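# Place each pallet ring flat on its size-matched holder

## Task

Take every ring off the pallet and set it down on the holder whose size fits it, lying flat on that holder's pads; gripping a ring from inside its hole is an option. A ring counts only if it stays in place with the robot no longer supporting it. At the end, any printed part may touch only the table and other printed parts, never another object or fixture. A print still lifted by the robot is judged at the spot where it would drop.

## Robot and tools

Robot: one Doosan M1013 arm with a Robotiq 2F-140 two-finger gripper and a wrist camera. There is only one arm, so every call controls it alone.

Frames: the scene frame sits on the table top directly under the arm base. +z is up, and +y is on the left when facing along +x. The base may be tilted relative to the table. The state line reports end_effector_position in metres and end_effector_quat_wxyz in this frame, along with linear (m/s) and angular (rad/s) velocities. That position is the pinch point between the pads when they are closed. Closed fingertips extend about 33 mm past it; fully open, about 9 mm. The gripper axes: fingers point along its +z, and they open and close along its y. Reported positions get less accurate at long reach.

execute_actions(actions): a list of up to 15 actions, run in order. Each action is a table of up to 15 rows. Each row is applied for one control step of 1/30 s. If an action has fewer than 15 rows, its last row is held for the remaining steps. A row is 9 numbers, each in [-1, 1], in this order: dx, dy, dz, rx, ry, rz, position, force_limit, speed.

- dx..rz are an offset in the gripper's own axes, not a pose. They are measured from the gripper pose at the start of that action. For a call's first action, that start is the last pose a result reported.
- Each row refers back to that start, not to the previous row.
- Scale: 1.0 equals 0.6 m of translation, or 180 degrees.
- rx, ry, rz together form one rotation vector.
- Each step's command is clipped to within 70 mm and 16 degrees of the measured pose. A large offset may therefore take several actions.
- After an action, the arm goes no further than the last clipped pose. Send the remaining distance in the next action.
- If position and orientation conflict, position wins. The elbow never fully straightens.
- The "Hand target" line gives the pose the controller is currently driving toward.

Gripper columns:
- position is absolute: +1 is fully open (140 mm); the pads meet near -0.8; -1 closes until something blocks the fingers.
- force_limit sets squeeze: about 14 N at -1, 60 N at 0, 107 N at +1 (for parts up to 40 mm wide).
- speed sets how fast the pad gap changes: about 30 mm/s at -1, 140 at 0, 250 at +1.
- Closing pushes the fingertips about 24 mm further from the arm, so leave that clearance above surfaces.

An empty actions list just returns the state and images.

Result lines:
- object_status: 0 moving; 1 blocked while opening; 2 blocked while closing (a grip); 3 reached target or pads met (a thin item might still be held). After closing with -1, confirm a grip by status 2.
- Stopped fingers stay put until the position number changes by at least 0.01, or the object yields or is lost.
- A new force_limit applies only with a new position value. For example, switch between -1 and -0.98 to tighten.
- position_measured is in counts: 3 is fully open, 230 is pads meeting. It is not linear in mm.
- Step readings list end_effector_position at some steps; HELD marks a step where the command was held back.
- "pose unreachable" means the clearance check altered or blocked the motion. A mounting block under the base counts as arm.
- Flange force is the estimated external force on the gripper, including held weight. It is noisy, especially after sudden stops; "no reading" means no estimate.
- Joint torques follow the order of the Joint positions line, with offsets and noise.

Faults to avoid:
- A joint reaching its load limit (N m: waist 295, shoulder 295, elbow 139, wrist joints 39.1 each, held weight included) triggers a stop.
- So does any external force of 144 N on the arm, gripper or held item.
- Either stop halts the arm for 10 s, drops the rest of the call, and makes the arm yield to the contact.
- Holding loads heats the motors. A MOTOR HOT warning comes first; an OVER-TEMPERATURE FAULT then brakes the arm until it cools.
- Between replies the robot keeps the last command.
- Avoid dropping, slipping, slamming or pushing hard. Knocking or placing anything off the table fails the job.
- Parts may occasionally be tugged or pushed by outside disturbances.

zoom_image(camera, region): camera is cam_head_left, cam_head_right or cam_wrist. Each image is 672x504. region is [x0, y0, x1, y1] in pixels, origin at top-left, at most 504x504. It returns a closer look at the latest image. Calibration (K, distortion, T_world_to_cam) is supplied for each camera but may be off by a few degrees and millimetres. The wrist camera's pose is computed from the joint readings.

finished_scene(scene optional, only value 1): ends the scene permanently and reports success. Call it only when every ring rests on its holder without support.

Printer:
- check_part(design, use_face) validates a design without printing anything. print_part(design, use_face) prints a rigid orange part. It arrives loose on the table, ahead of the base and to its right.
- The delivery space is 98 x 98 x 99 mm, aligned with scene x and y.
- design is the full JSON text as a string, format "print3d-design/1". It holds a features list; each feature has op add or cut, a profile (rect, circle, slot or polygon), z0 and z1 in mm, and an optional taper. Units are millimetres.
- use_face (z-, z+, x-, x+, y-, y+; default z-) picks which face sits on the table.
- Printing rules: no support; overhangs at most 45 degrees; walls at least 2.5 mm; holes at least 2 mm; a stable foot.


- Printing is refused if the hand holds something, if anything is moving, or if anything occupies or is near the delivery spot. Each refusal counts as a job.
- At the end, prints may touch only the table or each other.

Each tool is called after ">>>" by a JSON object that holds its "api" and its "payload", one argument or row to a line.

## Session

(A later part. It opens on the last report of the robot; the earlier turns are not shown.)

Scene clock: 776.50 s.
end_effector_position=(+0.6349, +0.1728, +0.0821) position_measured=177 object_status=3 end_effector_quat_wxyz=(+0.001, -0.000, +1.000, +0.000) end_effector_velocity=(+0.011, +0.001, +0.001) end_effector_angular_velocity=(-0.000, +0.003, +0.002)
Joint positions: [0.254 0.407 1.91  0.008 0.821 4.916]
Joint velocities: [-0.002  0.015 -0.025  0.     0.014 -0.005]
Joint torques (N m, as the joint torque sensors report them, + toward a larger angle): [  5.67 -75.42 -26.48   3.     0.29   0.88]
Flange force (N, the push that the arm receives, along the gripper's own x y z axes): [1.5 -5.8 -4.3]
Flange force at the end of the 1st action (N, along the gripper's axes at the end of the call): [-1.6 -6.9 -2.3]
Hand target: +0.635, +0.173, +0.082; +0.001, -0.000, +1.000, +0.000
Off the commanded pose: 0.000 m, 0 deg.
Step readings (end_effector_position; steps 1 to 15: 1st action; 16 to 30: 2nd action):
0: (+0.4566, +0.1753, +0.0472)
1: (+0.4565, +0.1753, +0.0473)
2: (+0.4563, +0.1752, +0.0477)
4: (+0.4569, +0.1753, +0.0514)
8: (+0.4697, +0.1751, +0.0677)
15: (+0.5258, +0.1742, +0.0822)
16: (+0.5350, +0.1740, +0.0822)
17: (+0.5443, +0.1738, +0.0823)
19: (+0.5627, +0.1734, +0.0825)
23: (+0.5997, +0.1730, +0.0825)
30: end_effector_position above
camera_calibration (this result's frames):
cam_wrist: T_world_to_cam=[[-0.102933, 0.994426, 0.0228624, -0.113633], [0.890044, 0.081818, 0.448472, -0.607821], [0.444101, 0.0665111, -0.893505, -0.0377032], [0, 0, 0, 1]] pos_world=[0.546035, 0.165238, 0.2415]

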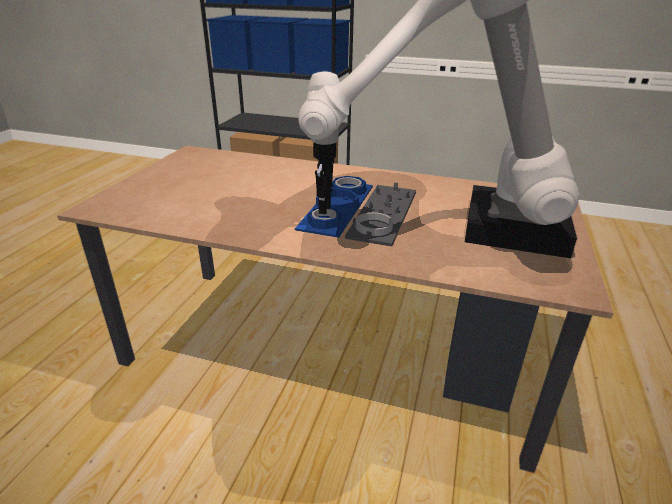

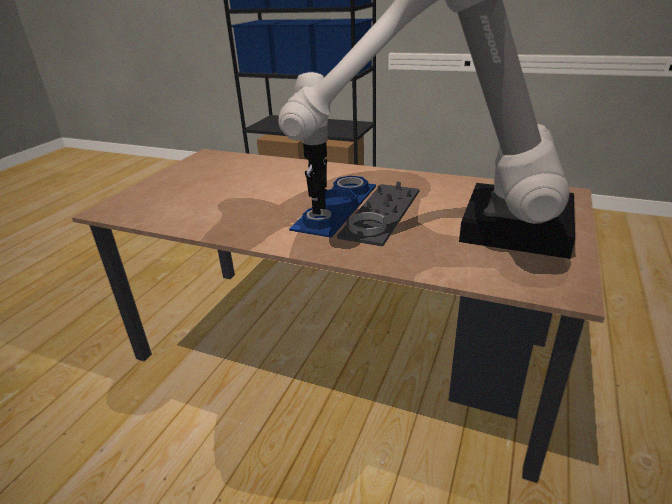

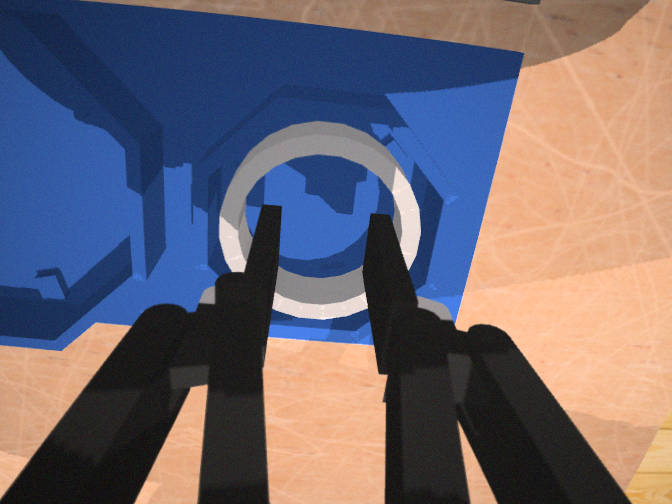

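>>> {"api": "execute_actions", "payload": {
  "actions": []
}}

>>> {"api": "zoom_image", "payload": {
  "camera": "cam_wrist",
  "region": [200, 100, 440, 340]
}}

Scene clock: 778.53 s.
end_effector_position=(+0.6352, +0.1729, +0.0822) position_measured=177 object_status=3 end_effector_quat_wxyz=(+0.001, -0.000, +1.000, +0.000) end_effector_velocity=(+0.001, -0.000, +0.000) end_effector_angular_velocity=(-0.000, -0.001, +0.000)
Joint positions: [0.254 0.407 1.91  0.009 0.821 4.916]
Joint velocities: [-0.001  0.001 -0.002 -0.     0.    -0.001]
Joint torques (N m, as the joint torque sensors report them, + toward a larger angle): [  2.6  -68.53 -29.26   3.59  -0.08   0.45]
Flange force (N, the push that the arm receives, along the gripper's own x y z axes): [-0.7 -5.5 -4.6]
Hand target: +0.635, +0.173, +0.082; +0.001, -0.000, +1.000, +0.000
Off the commanded pose: 0.000 m, 0 deg.
camera_calibration (this result's frames):
cam_wrist: T_world_to_cam=[[-0.102839, 0.994431, 0.0230503, -0.113775], [0.890083, 0.081654, 0.448424, -0.608174], [0.444045, 0.0666323, -0.893524, -0.0378295], [0, 0, 0, 1]] pos_world=[0.546423, 0.165322, 0.241541]

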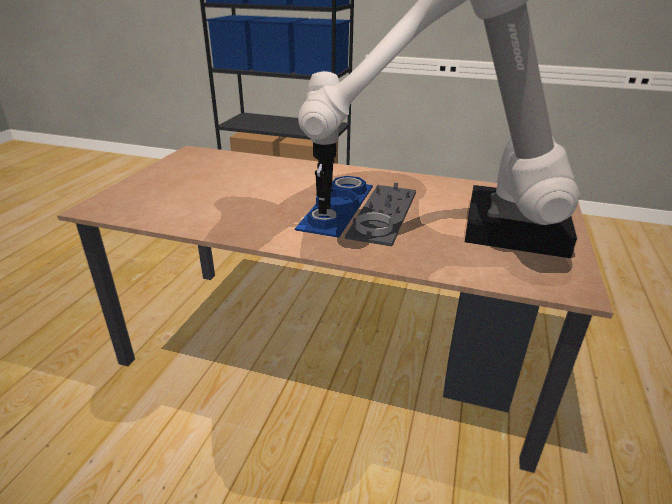

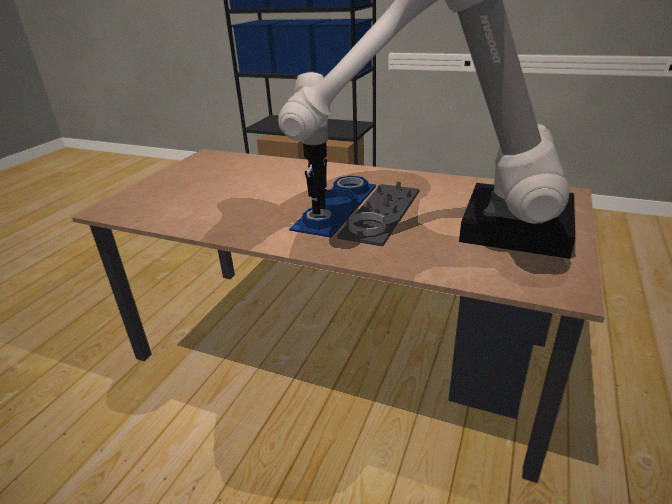

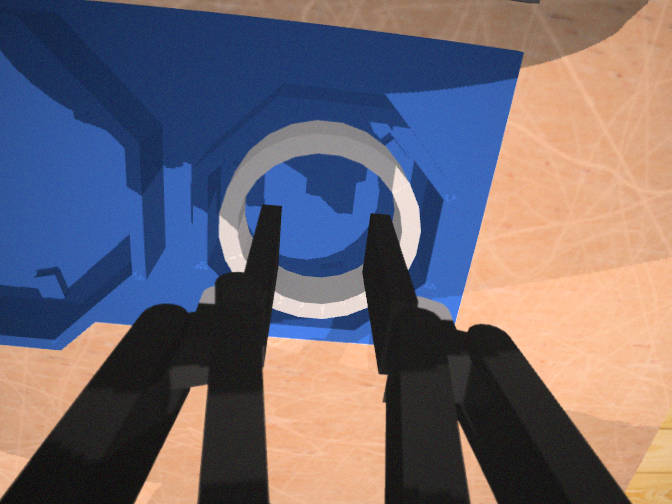

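Region (200, 100, 440, 340) of cam_wrist's 672x504 image, scaled by 2.100, with more detail than that image has.

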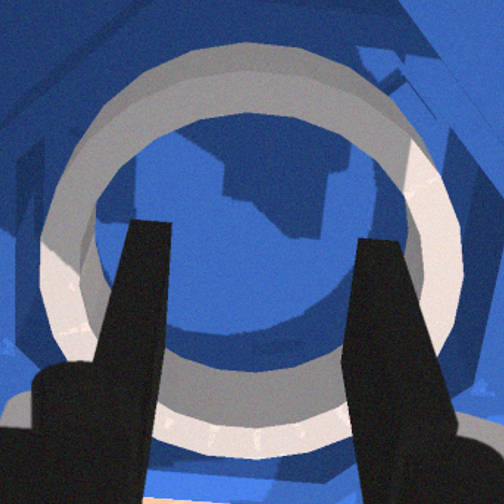

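>>> {"api": "zoom_image", "payload": {
  "camera": "cam_wrist",
  "region": [280, 110, 360, 170]
}}

>>> {"api": "zoom_image", "payload": {
  "camera": "cam_wrist",
  "region": [280, 270, 360, 330]
}}

>>> {"api": "zoom_image", "payload": {
  "camera": "cam_wrist",
  "region": [205, 190, 265, 270]
}}

>>> {"api": "zoom_image", "payload": {
  "camera": "cam_wrist",
  "region": [380, 190, 440, 270]
}}

Region (280, 110, 360, 170) of cam_wrist's 672x504 image, scaled by 6.300, with more detail than that image has; it fills the top 378 rows of this view, and the rest is white.

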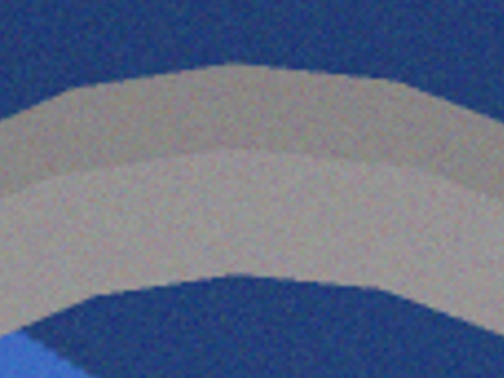

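Region (280, 270, 360, 330) of cam_wrist's 672x504 image, scaled by 6.300, with more detail than that image has; it fills the top 378 rows of this view, and the rest is white.

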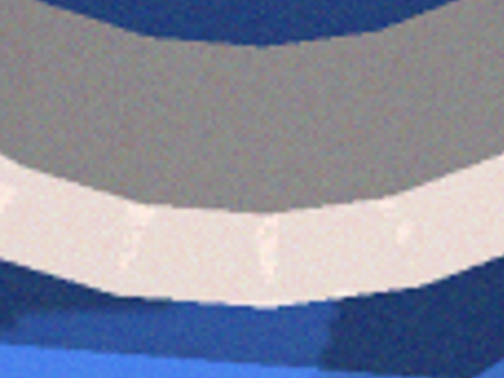

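Region (205, 190, 265, 270) of cam_wrist's 672x504 image, scaled by 6.300, with more detail than that image has; it fills the left 378 columns of this view, and the rest is white.

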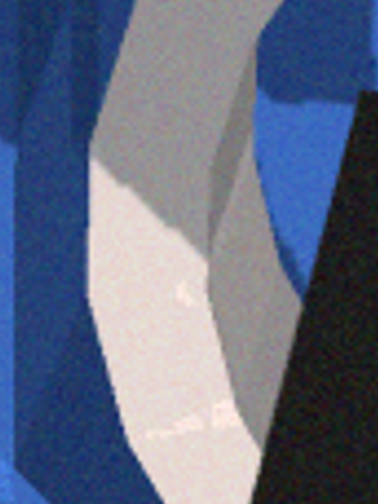

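Region (380, 190, 440, 270) of cam_wrist's 672x504 image, scaled by 6.300, with more detail than that image has; it fills the left 378 columns of this view, and the rest is white.

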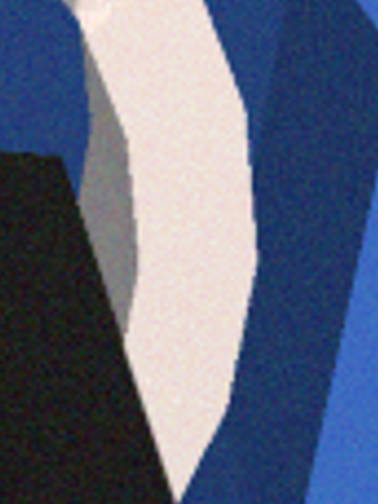

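>>> {"api": "execute_actions", "payload": {
  "actions": [
    [[-0.0005,-0.0001,0.0013,0,0.0001,0,-0.38,0.5,-0.6],[-0.0016,-0.0004,0.0053,0,0.0002,0,-0.38,0.5,-0.6],[-0.003,-0.0008,0.0114,0,0.0003,0,-0.38,0.5,-0.6],[-0.0043,-0.0011,0.0191,0,0.0004,0,-0.38,0.5,-0.6],[-0.0051,-0.0013,0.0277,0,0.0004,0,-0.38,0.5,-0.6],[-0.0053,-0.0013,0.0362,0,0.0004,0,-0.38,0.5,-0.6],[-0.0053,-0.0013,0.0439,0,0.0004,0,-0.38,0.5,-0.6],[-0.0053,-0.0013,0.0501,0,0.0004,0,-0.38,0.5,-0.6],[-0.0053,-0.0013,0.054,0,0.0004,0,-0.38,0.5,-0.6],[-0.0053,-0.0013,0.0553,0,0.0004,0,-0.38,0.5,-0.6],[-0.0053,-0.0013,0.0553,0,0.0004,0,-0.38,0.5,-0.6],[-0.0053,-0.0013,0.0553,0,0.0004,0,0.3,0.5,-0.7]]
  ]
}}

Scene clock: 834.07 s.
end_effector_position=(+0.6385, +0.1722, +0.0491) position_measured=168 object_status=0 end_effector_quat_wxyz=(+0.000, -0.000, +1.000, +0.000) end_effector_velocity=(-0.000, +0.000, -0.001) end_effector_angular_velocity=(+0.000, +0.001, -0.000)
Joint positions: [0.252 0.451 1.92  0.01  0.768 4.913]
Joint velocities: [ 0.     0.002  0.     0.001 -0.001  0.   ]
Joint torques (N m, as the joint torque sensors report them, + toward a larger angle): [  1.94 -69.21 -27.78   3.19  -0.13   0.68]
Flange force (N, the push that the arm receives, along the gripper's own x y z axes): [2.2 -5.3 -6.5]
Hand target: +0.638, +0.172, +0.049; +0.000, -0.000, +1.000, +0.000
Off the commanded pose: 0.000 m, 0 deg.
Step readings (end_effector_position):
0: (+0.6352, +0.1729, +0.0822)
1: (+0.6352, +0.1729, +0.0821)
2: (+0.6354, +0.1729, +0.0815)
4: (+0.6367, +0.1727, +0.0775)
8: (+0.6383, +0.1722, +0.0598)
15: end_effector_position above
camera_calibration (this result's frames):
cam_wrist: T_world_to_cam=[[-0.102728, 0.994438, 0.0232229, -0.111979], [0.8906, 0.0815527, 0.447415, -0.596429], [0.443033, 0.0666444, -0.894025, -0.0681352], [0, 0, 0, 1]] pos_world=[0.549862, 0.164538, 0.208537]

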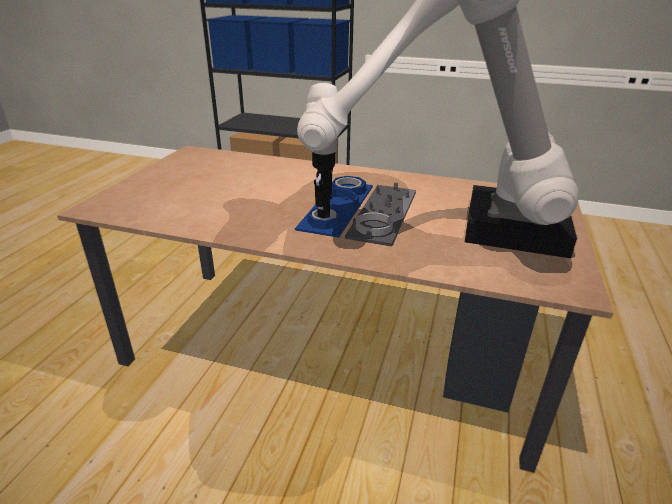

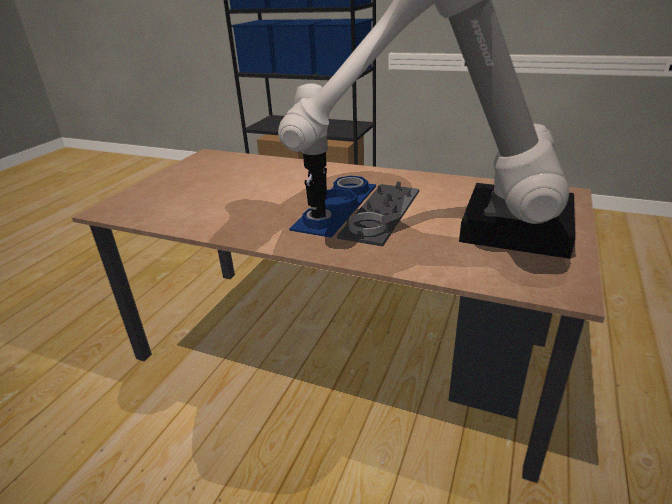

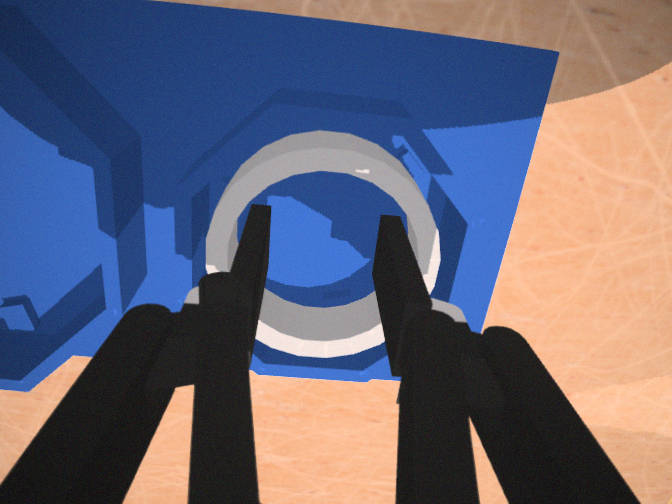

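>>> {"api": "execute_actions", "payload": {
  "actions": []
}}

>>> {"api": "zoom_image", "payload": {
  "camera": "cam_wrist",
  "region": [190, 115, 460, 375]
}}

Scene clock: 838.10 s.
end_effector_position=(+0.6384, +0.1722, +0.0490) position_measured=148 object_status=1 end_effector_quat_wxyz=(+0.000, -0.000, +1.000, +0.000) end_effector_velocity=(-0.000, -0.000, +0.000) end_effector_angular_velocity=(-0.000, -0.000, +0.002)
Joint positions: [0.252 0.451 1.92  0.01  0.768 4.913]
Joint velocities: [ 0.    -0.001  0.001 -0.     0.    -0.001]
Joint torques (N m, as the joint torque sensors report them, + toward a larger angle): [  4.51 -75.17 -28.54   3.42   0.09   0.41]
Flange force (N, the push that the arm receives, along the gripper's own x y z axes): [-3.4 -7.4 1.0]
Hand target: +0.638, +0.172, +0.049; +0.000, -0.000, +1.000, +0.000
Off the commanded pose: 0.000 m, 0 deg.
camera_calibration (this result's frames):
cam_wrist: T_world_to_cam=[[-0.102831, 0.994428, 0.0231892, -0.111948], [0.890661, 0.0816708, 0.447274, -0.596346], [0.442888, 0.0666473, -0.894097, -0.0680798], [0, 0, 0, 1]] pos_world=[0.549782, 0.164566, 0.208456]

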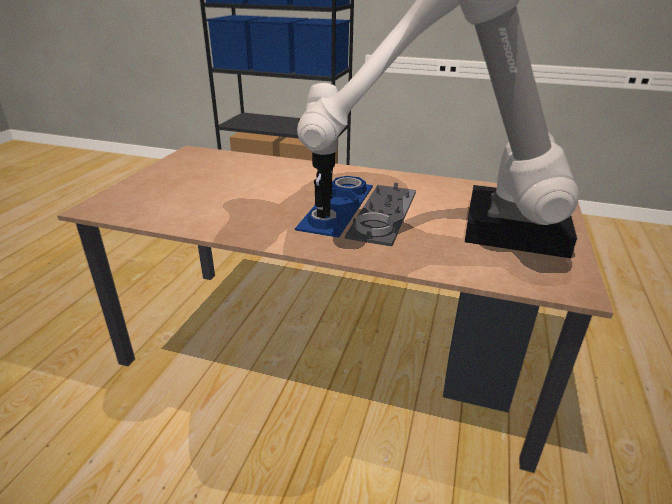

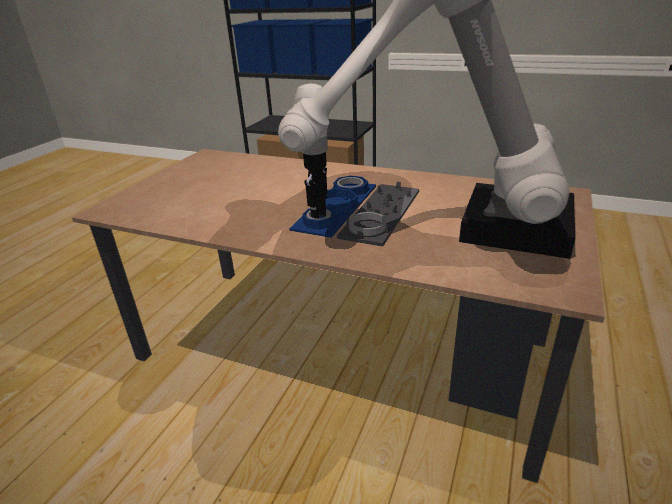

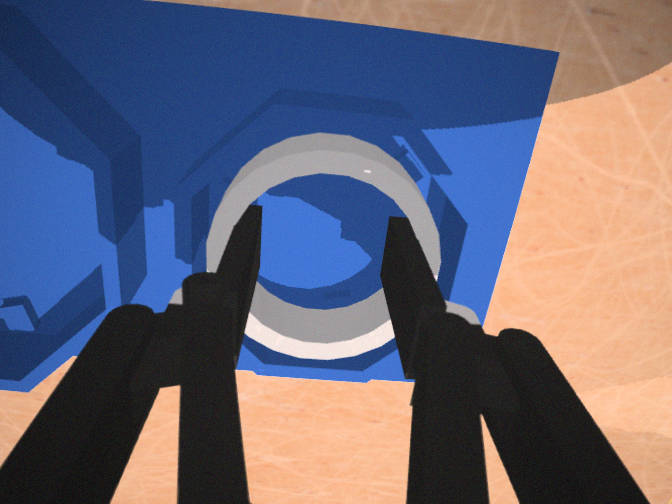

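Region (190, 115, 460, 375) of cam_wrist's 672x504 image, scaled by 1.867, with more detail than that image has; it fills the top 485 rows of this view, and the rest is white.

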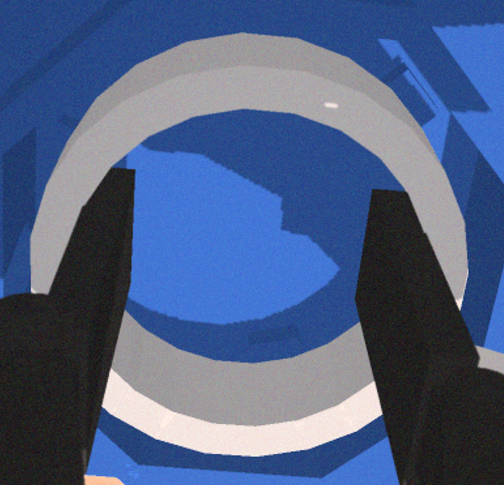

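>>> {"api": "zoom_image", "payload": {
  "camera": "cam_wrist",
  "region": [280, 122, 360, 182]
}}

>>> {"api": "zoom_image", "payload": {
  "camera": "cam_wrist",
  "region": [280, 285, 360, 365]
}}

Region (280, 122, 360, 182) of cam_wrist's 672x504 image, scaled by 6.300, with more detail than that image has; it fills the top 378 rows of this view, and the rest is white.

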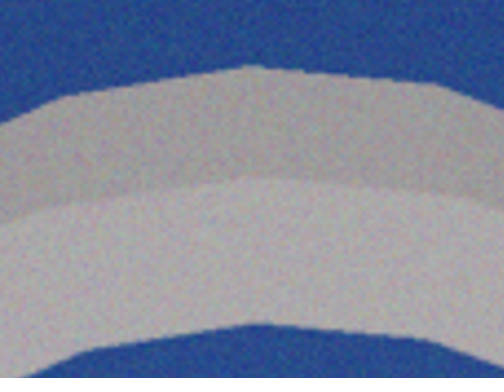

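Region (280, 285, 360, 365) of cam_wrist's 672x504 image, scaled by 6.300, with more detail than that image has.

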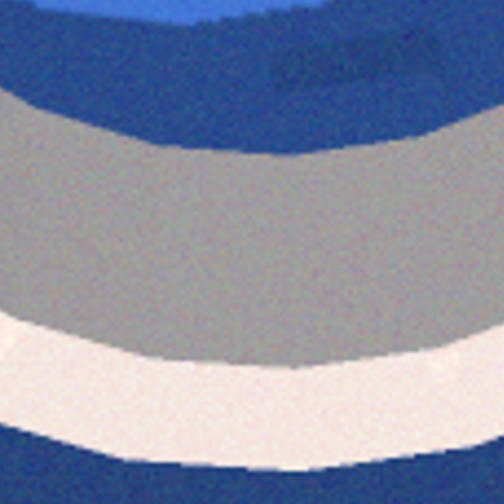

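>>> {"api": "execute_actions", "payload": {
  "actions": [
    [[0,0,-0.0018,0,0,0,0.3,0.5,-0.7],[0,0,-0.007,0,0,0,0.3,0.5,-0.7],[0,0,-0.015,0,0,0,0.3,0.5,-0.7],[0,0,-0.0248,0,0,0,0.3,0.5,-0.7],[0,0,-0.0352,0,0,0,0.3,0.5,-0.7],[0.0021,-0.0017,-0.045,0,0,0,0.3,0.5,-0.7],[0.0064,-0.0052,-0.053,0,0,0,0.3,0.5,-0.7],[0.0127,-0.0104,-0.0582,0,0,0,0.3,0.5,-0.7],[0.0212,-0.0174,-0.06,0,0,0,0.3,0.5,-0.7],[0.0318,-0.0261,-0.06,0,0,0,0.3,0.5,-0.7],[0.0446,-0.0365,-0.06,0,0,0,0.3,0.5,-0.7],[0.0594,-0.0487,-0.06,0,0,0,0.3,0.5,-0.7],[0.0764,-0.0626,-0.06,0,0,0,0.3,0.5,-0.7],[0.0933,-0.0765,-0.06,0,0,0,0.3,0.5,-0.7],[0.1103,-0.0904,-0.06,0,0,0,0.3,0.5,-0.7]],
    [[0.0594,-0.0487,0,0,0,0,0.3,0.5,-0.7],[0.0764,-0.0626,0,0,0,0,0.3,0.5,-0.7],[0.0933,-0.0765,0,0,0,0,0.3,0.5,-0.7],[0.1103,-0.0904,0,0,0,0,0.3,0.5,-0.7],[0.1273,-0.1043,0,0,0,0,0.3,0.5,-0.7],[0.1443,-0.1182,0,0,0,0,0.3,0.5,-0.7],[0.1612,-0.1321,0,0,0,0,0.3,0.5,-0.7],[0.1782,-0.146,0,0,0,0,0.3,0.5,-0.7],[0.1931,-0.1582,0,0,0,0,0.3,0.5,-0.7],[0.2058,-0.1686,0.002,0,0,0,0.3,0.5,-0.7],[0.2164,-0.1773,0.005,0,0,0,0.3,0.5,-0.7],[0.2249,-0.1843,0.008,0,0,0,0.3,0.5,-0.7],[0.2312,-0.1895,0.011,0,0,0,0.3,0.5,-0.7],[0.2355,-0.193,0.0125,0,0,0,0.3,0.5,-0.7],[0.2376,-0.1947,0.0133,0,0,0,0.3,0.5,-0.7]]
  ]
}}

Scene clock: 894.20 s.
end_effector_position=(+0.4574, +0.0252, +0.0779) position_measured=148 object_status=1 end_effector_quat_wxyz=(-0.001, +0.000, +1.000, -0.001) end_effector_velocity=(-0.116, -0.108, -0.031) end_effector_angular_velocity=(+0.021, -0.010, -0.005)
Joint positions: [0.021 0.158 2.285 0.006 0.701 4.685]
Joint velocities: [-0.257 -0.121  0.243  0.034 -0.13  -0.279]
Joint torques (N m, as the joint torque sensors report them, + toward a larger angle): [  3.35 -40.53 -32.54   3.47  -0.63   0.4 ]
Flange force (N, the push that the arm receives, along the gripper's own x y z axes): [0.3 -2.4 0.8]
Flange force at the end of the 1st action (N, along the gripper's axes at the end of the call): [3.5 -2.8 -1.3]
Hand target: +0.452, +0.020, +0.077; -0.001, +0.000, +1.000, -0.001
Off the commanded pose: 0.007 m, 0 deg.
Step readings (end_effector_position; steps 1 to 15: 1st action; 16 to 30: 2nd action):
0: (+0.6384, +0.1722, +0.0490)
1: (+0.6384, +0.1722, +0.0491)
2: (+0.6383, +0.1722, +0.0498)
4: (+0.6383, +0.1722, +0.0552)
8: (+0.6368, +0.1708, +0.0760)
15: (+0.5948, +0.1371, +0.0841)
16: (+0.5854, +0.1296, +0.0839)
17: (+0.5752, +0.1217, +0.0835)
19: (+0.5538, +0.1050, +0.0827)
23: (+0.5126, +0.0717, +0.0825)
30: end_effector_position above
camera_calibration (this result's frames):
cam_wrist: T_world_to_cam=[[-0.102326, 0.994542, 0.0203623, 0.0149054], [0.891732, 0.0826381, 0.444956, -0.436401], [0.440845, 0.0636883, -0.895321, 0.0488649], [0, 0, 0, 1]] pos_world=[0.369136, 0.0181272, 0.237625]

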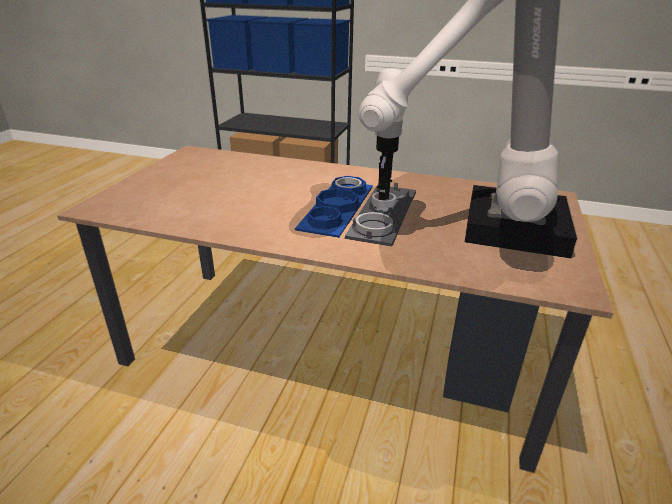

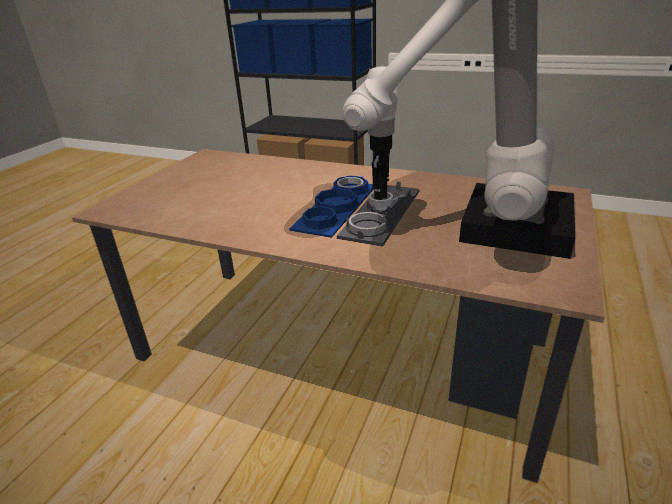

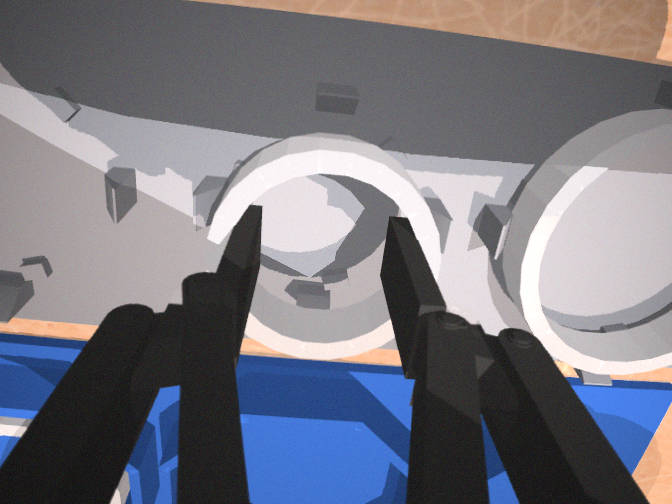

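>>> {"api": "execute_actions", "payload": {
  "actions": []
}}

>>> {"api": "zoom_image", "payload": {
  "camera": "cam_wrist",
  "region": [180, 75, 480, 375]
}}

Scene clock: 897.27 s.
end_effector_position=(+0.4524, +0.0204, +0.0765) position_measured=148 object_status=1 end_effector_quat_wxyz=(-0.001, +0.000, +1.000, -0.001) end_effector_velocity=(+0.001, -0.000, +0.000) end_effector_angular_velocity=(-0.001, -0.002, -0.000)
Joint positions: [0.009 0.152 2.295 0.008 0.695 4.671]
Joint velocities: [-0.    -0.001 -0.    -0.001 -0.     0.   ]
Joint torques (N m, as the joint torque sensors report them, + toward a larger angle): [  2.39 -39.81 -26.19   2.57  -0.08   0.34]
Flange force (N, the push that the arm receives, along the gripper's own x y z axes): [3.0 -6.7 -5.1]
Hand target: +0.452, +0.020, +0.077; -0.001, +0.000, +1.000, -0.001
Off the commanded pose: 0.000 m, 0 deg.
camera_calibration (this result's frames):
cam_wrist: T_world_to_cam=[[-0.102319, 0.994517, 0.0215897, 0.0191097], [0.891432, 0.0820388, 0.445666, -0.430857], [0.441451, 0.0648459, -0.894939, 0.0498011], [0, 0, 0, 1]] pos_world=[0.364051, 0.0131127, 0.236175]

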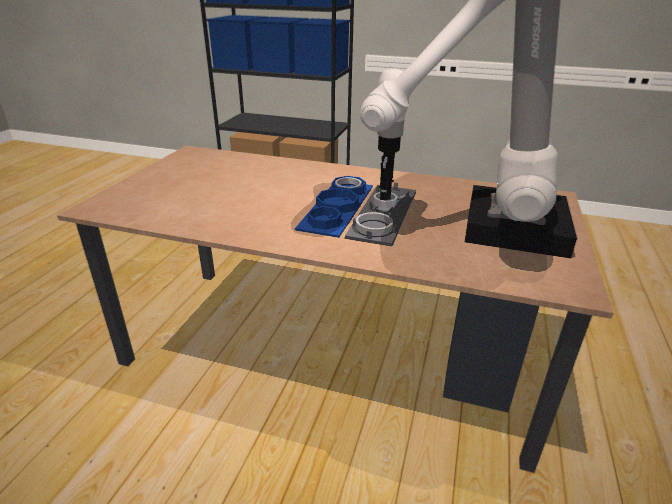

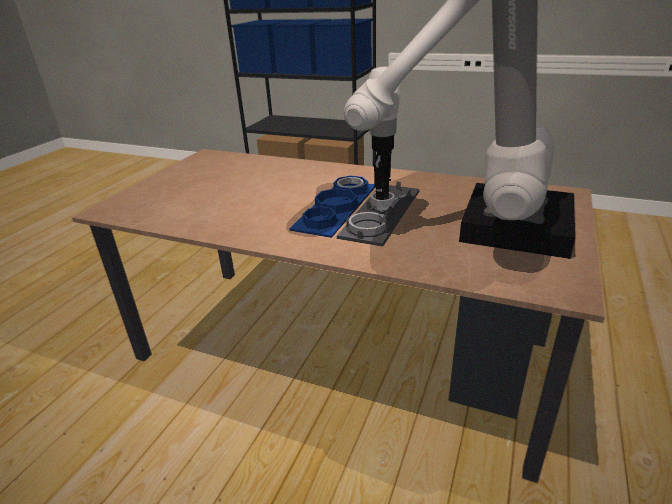

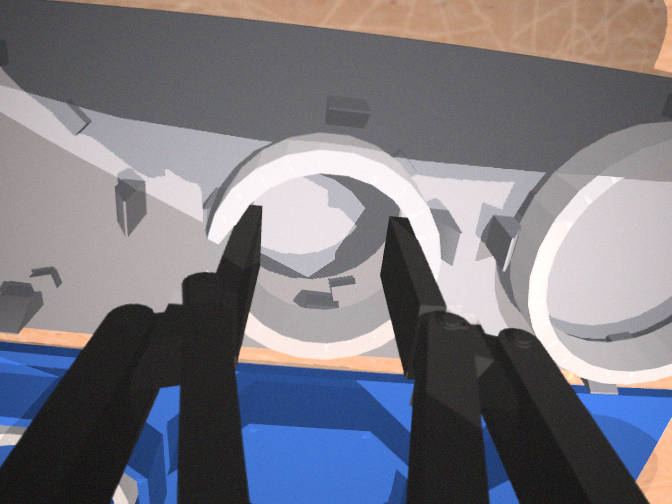

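Region (180, 75, 480, 375) of cam_wrist's 672x504 image, scaled by 1.680, with more detail than that image has.

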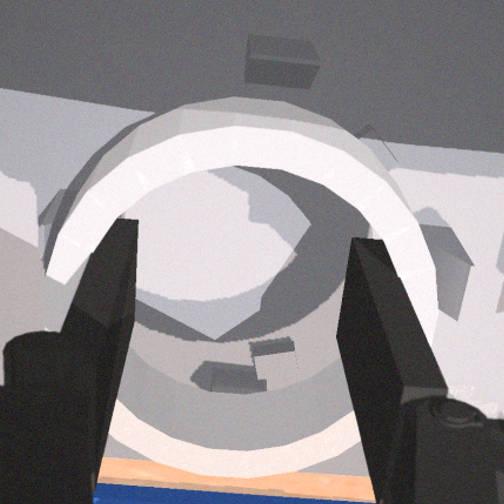

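>>> {"api": "zoom_image", "payload": {
  "camera": "cam_wrist",
  "region": [310, 85, 390, 145]
}}

>>> {"api": "zoom_image", "payload": {
  "camera": "cam_wrist",
  "region": [415, 195, 475, 275]
}}

>>> {"api": "zoom_image", "payload": {
  "camera": "cam_wrist",
  "region": [185, 175, 245, 255]
}}

>>> {"api": "zoom_image", "payload": {
  "camera": "cam_wrist",
  "region": [285, 265, 365, 325]
}}

Region (310, 85, 390, 145) of cam_wrist's 672x504 image, scaled by 6.300, with more detail than that image has; it fills the top 378 rows of this view, and the rest is white.

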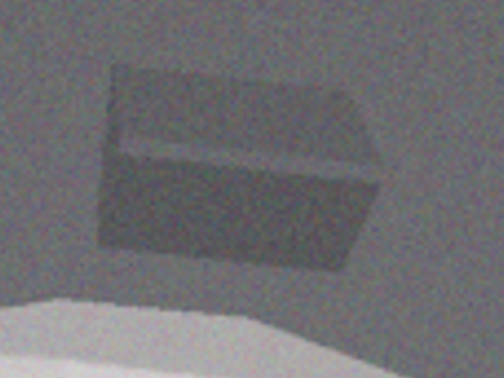

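Region (415, 195, 475, 275) of cam_wrist's 672x504 image, scaled by 6.300, with more detail than that image has; it fills the left 378 columns of this view, and the rest is white.

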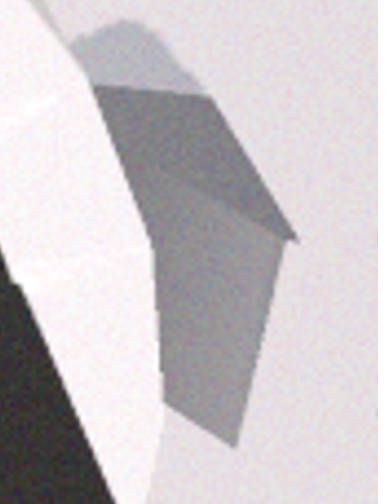

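Region (185, 175, 245, 255) of cam_wrist's 672x504 image, scaled by 6.300, with more detail than that image has; it fills the left 378 columns of this view, and the rest is white.

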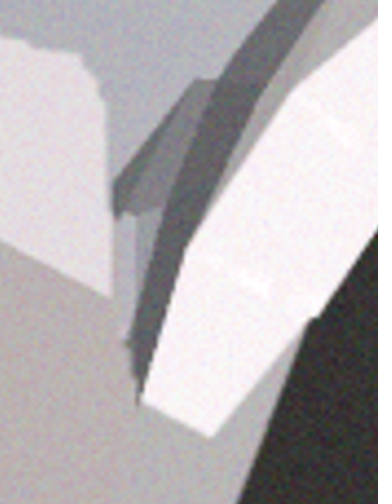

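Region (285, 265, 365, 325) of cam_wrist's 672x504 image, scaled by 6.300, with more detail than that image has; it fills the top 378 rows of this view, and the rest is white.

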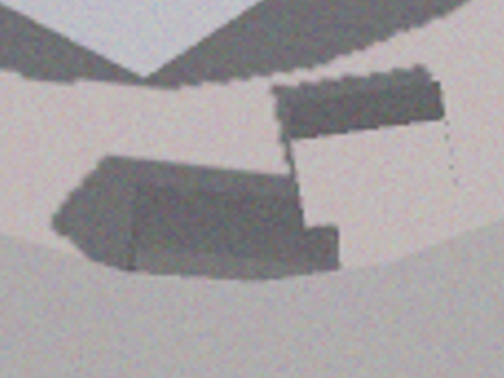

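>>> {"api": "execute_actions", "payload": {
  "actions": [
    [[-0.0002,0.0004,0.0005,-0.0001,-0.0001,0,0.3,0.5,-0.7],[-0.0007,0.0014,0.0018,-0.0002,-0.0002,-0.0001,0.3,0.5,-0.7],[-0.0014,0.0029,0.0041,-0.0003,-0.0003,-0.0001,0.3,0.5,-0.7],[-0.0022,0.0046,0.0072,-0.0004,-0.0004,-0.0002,0.3,0.5,-0.7],[-0.003,0.0061,0.0108,-0.0005,-0.0005,-0.0002,0.3,0.5,-0.7],[-0.0035,0.0071,0.0146,-0.0006,-0.0005,-0.0002,0.3,0.5,-0.7],[-0.0037,0.0075,0.0184,-0.0006,-0.0005,-0.0002,0.3,0.5,-0.7],[-0.0037,0.0075,0.022,-0.0006,-0.0005,-0.0002,0.3,0.5,-0.7],[-0.0037,0.0075,0.0253,-0.0006,-0.0005,-0.0002,0.3,0.5,-0.7],[-0.0037,0.0075,0.028,-0.0006,-0.0005,-0.0002,0.3,0.5,-0.7],[-0.0037,0.0075,0.0301,-0.0006,-0.0005,-0.0002,0.3,0.5,-0.7],[-0.0037,0.0075,0.0315,-0.0006,-0.0005,-0.0002,0.3,0.5,-0.7],[-0.0037,0.0075,0.0322,-0.0006,-0.0005,-0.0002,0.3,0.5,-0.7],[-0.0037,0.0075,0.0325,-0.0006,-0.0005,-0.0002,0.3,0.5,-0.7]]
  ]
}}

Scene clock: 958.83 s.
end_effector_position=(+0.4545, +0.0249, +0.0572) position_measured=148 object_status=1 end_effector_quat_wxyz=(-0.000, -0.000, +1.000, +0.000) end_effector_velocity=(+0.001, +0.000, -0.006) end_effector_angular_velocity=(-0.001, -0.001, +0.000)
Joint positions: [0.018 0.188 2.305 0.012 0.648 4.676]
Joint velocities: [ 0.001  0.011  0.003 -0.001 -0.015  0.001]
Joint torques (N m, as the joint torque sensors report them, + toward a larger angle): [  1.98 -49.98 -25.38   2.88   0.05   0.46]
Flange force (N, the push that the arm receives, along the gripper's own x y z axes): [-4.8 -5.0 5.7]
Hand target: +0.455, +0.025, +0.057; -0.000, -0.000, +1.000, +0.000
Off the commanded pose: 0.000 m, 0 deg.
Step readings (end_effector_position):
0: (+0.4524, +0.0204, +0.0765)
1: (+0.4524, +0.0204, +0.0765)
2: (+0.4526, +0.0205, +0.0764)
4: (+0.4531, +0.0216, +0.0747)
8: (+0.4544, +0.0246, +0.0671)
15: end_effector_position above
camera_calibration (this result's frames):
cam_wrist: T_world_to_cam=[[-0.10286, 0.994422, 0.0233268, 0.0154411], [0.890721, 0.0816437, 0.447158, -0.424259], [0.44276, 0.0667722, -0.894151, 0.0305788], [0, 0, 0, 1]] pos_world=[0.365946, 0.0172413, 0.216693]

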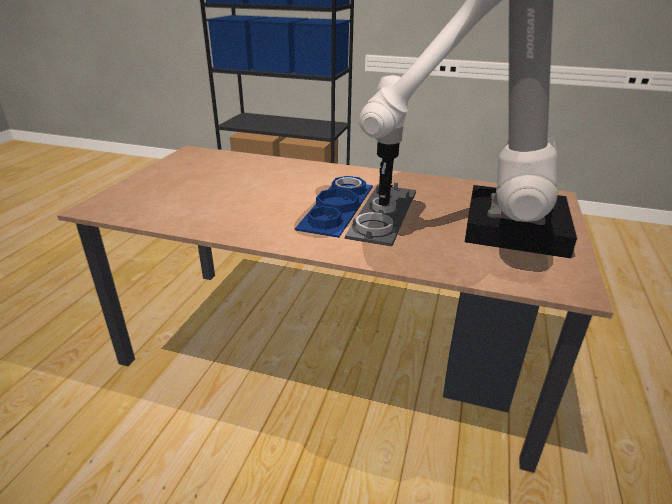

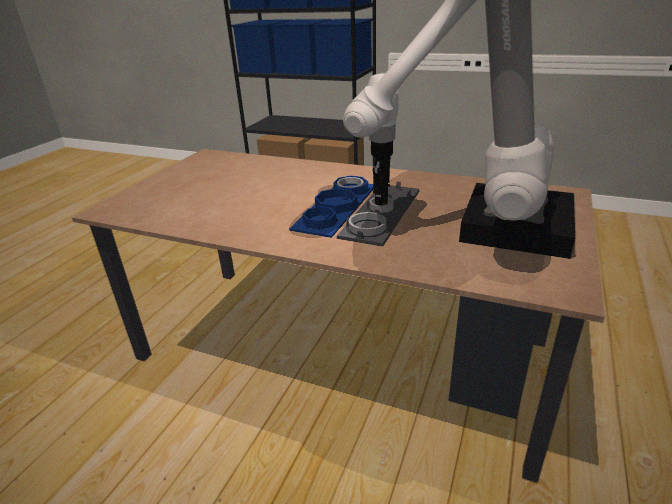

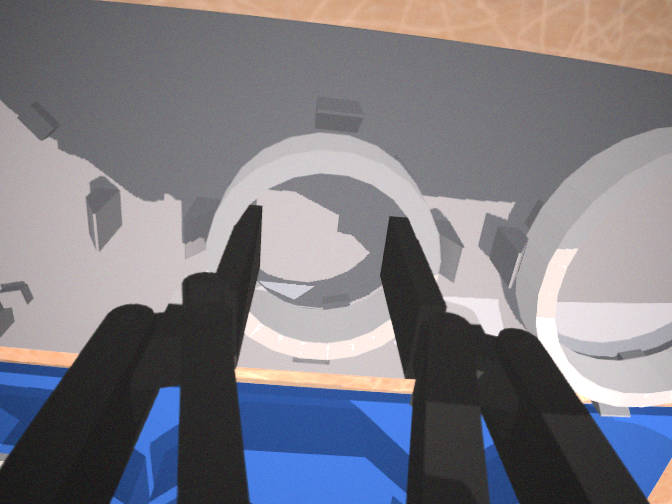

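>>> {"api": "execute_actions", "payload": {
  "actions": []
}}

>>> {"api": "zoom_image", "payload": {
  "camera": "cam_wrist",
  "region": [300, 90, 380, 160]
}}

>>> {"api": "zoom_image", "payload": {
  "camera": "cam_wrist",
  "region": [280, 280, 370, 370]
}}

>>> {"api": "zoom_image", "payload": {
  "camera": "cam_wrist",
  "region": [410, 200, 480, 290]
}}

>>> {"api": "zoom_image", "payload": {
  "camera": "cam_wrist",
  "region": [170, 185, 240, 275]
}}

Scene clock: 963.33 s.
end_effector_position=(+0.4546, +0.0249, +0.0570) position_measured=148 object_status=1 end_effector_quat_wxyz=(-0.000, -0.000, +1.000, +0.000) end_effector_velocity=(+0.000, -0.000, -0.000) end_effector_angular_velocity=(-0.001, +0.000, +0.002)
Joint positions: [0.018 0.188 2.305 0.012 0.648 4.676]
Joint velocities: [-0.     0.001 -0.001 -0.001 -0.    -0.001]
Joint torques (N m, as the joint torque sensors report them, + toward a larger angle): [  4.72 -47.41 -25.19   3.06  -0.01   0.42]
Flange force (N, the push that the arm receives, along the gripper's own x y z axes): [-3.5 -11.8 4.9]
Hand target: +0.455, +0.025, +0.057; -0.000, -0.000, +1.000, +0.000
Off the commanded pose: 0.000 m, 0 deg.
camera_calibration (this result's frames):
cam_wrist: T_world_to_cam=[[-0.102985, 0.994409, 0.0233199, 0.0154875], [0.890681, 0.081755, 0.447217, -0.42419], [0.44281, 0.0668273, -0.894121, 0.0303833], [0, 0, 0, 1]] pos_world=[0.365959, 0.0172483, 0.21651]

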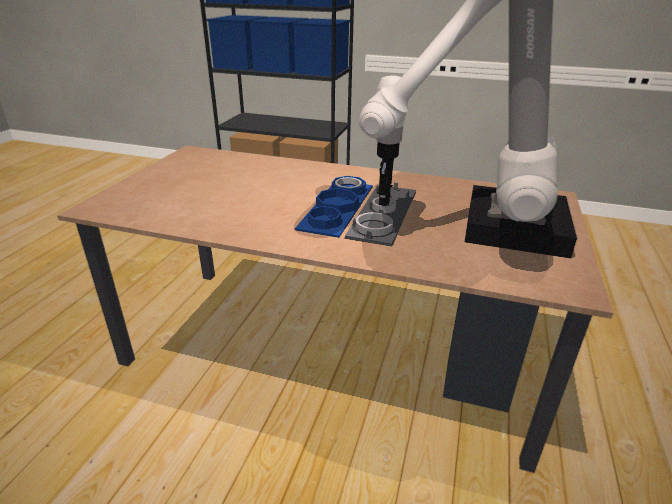

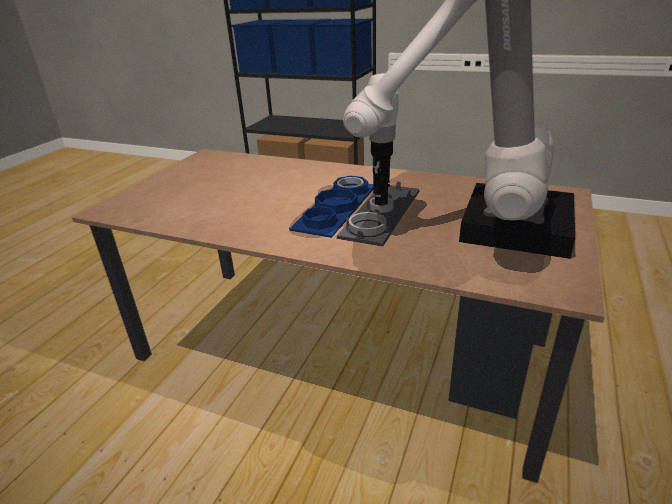

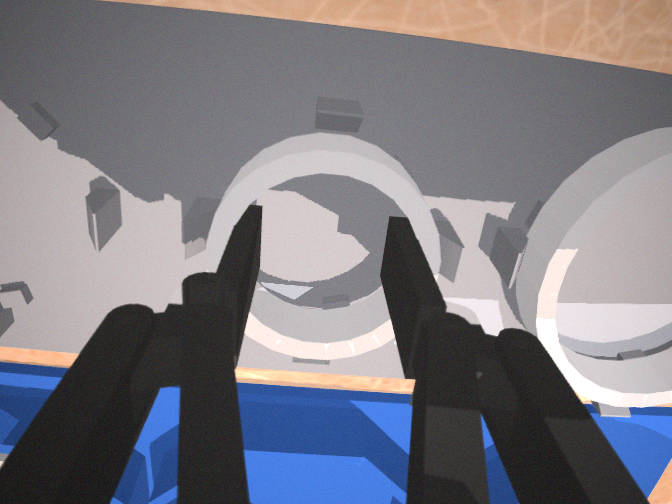

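Region (300, 90, 380, 160) of cam_wrist's 672x504 image, scaled by 6.300, with more detail than that image has; it fills the top 441 rows of this view, and the rest is white.

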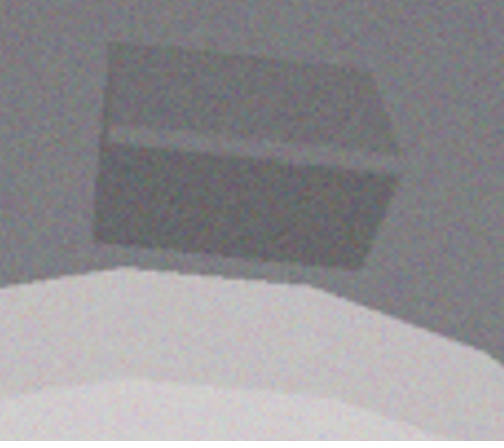

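Region (280, 280, 370, 370) of cam_wrist's 672x504 image, scaled by 5.600, with more detail than that image has.

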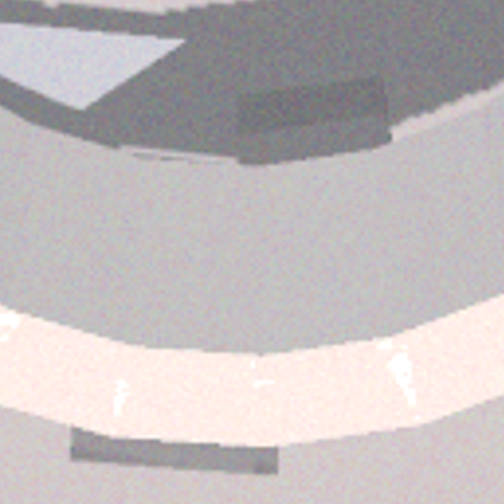

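Region (410, 200, 480, 290) of cam_wrist's 672x504 image, scaled by 5.600, with more detail than that image has.

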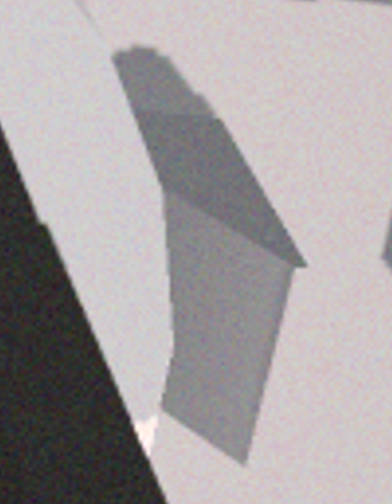

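Region (170, 185, 240, 275) of cam_wrist's 672x504 image, scaled by 5.600, with more detail than that image has.

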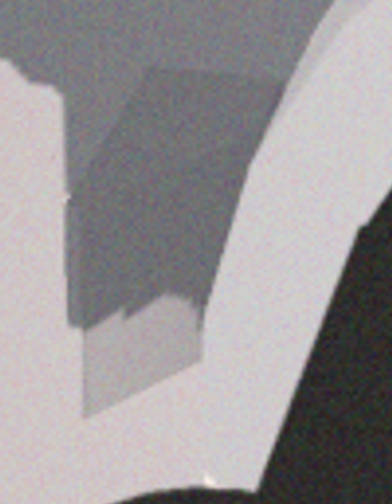

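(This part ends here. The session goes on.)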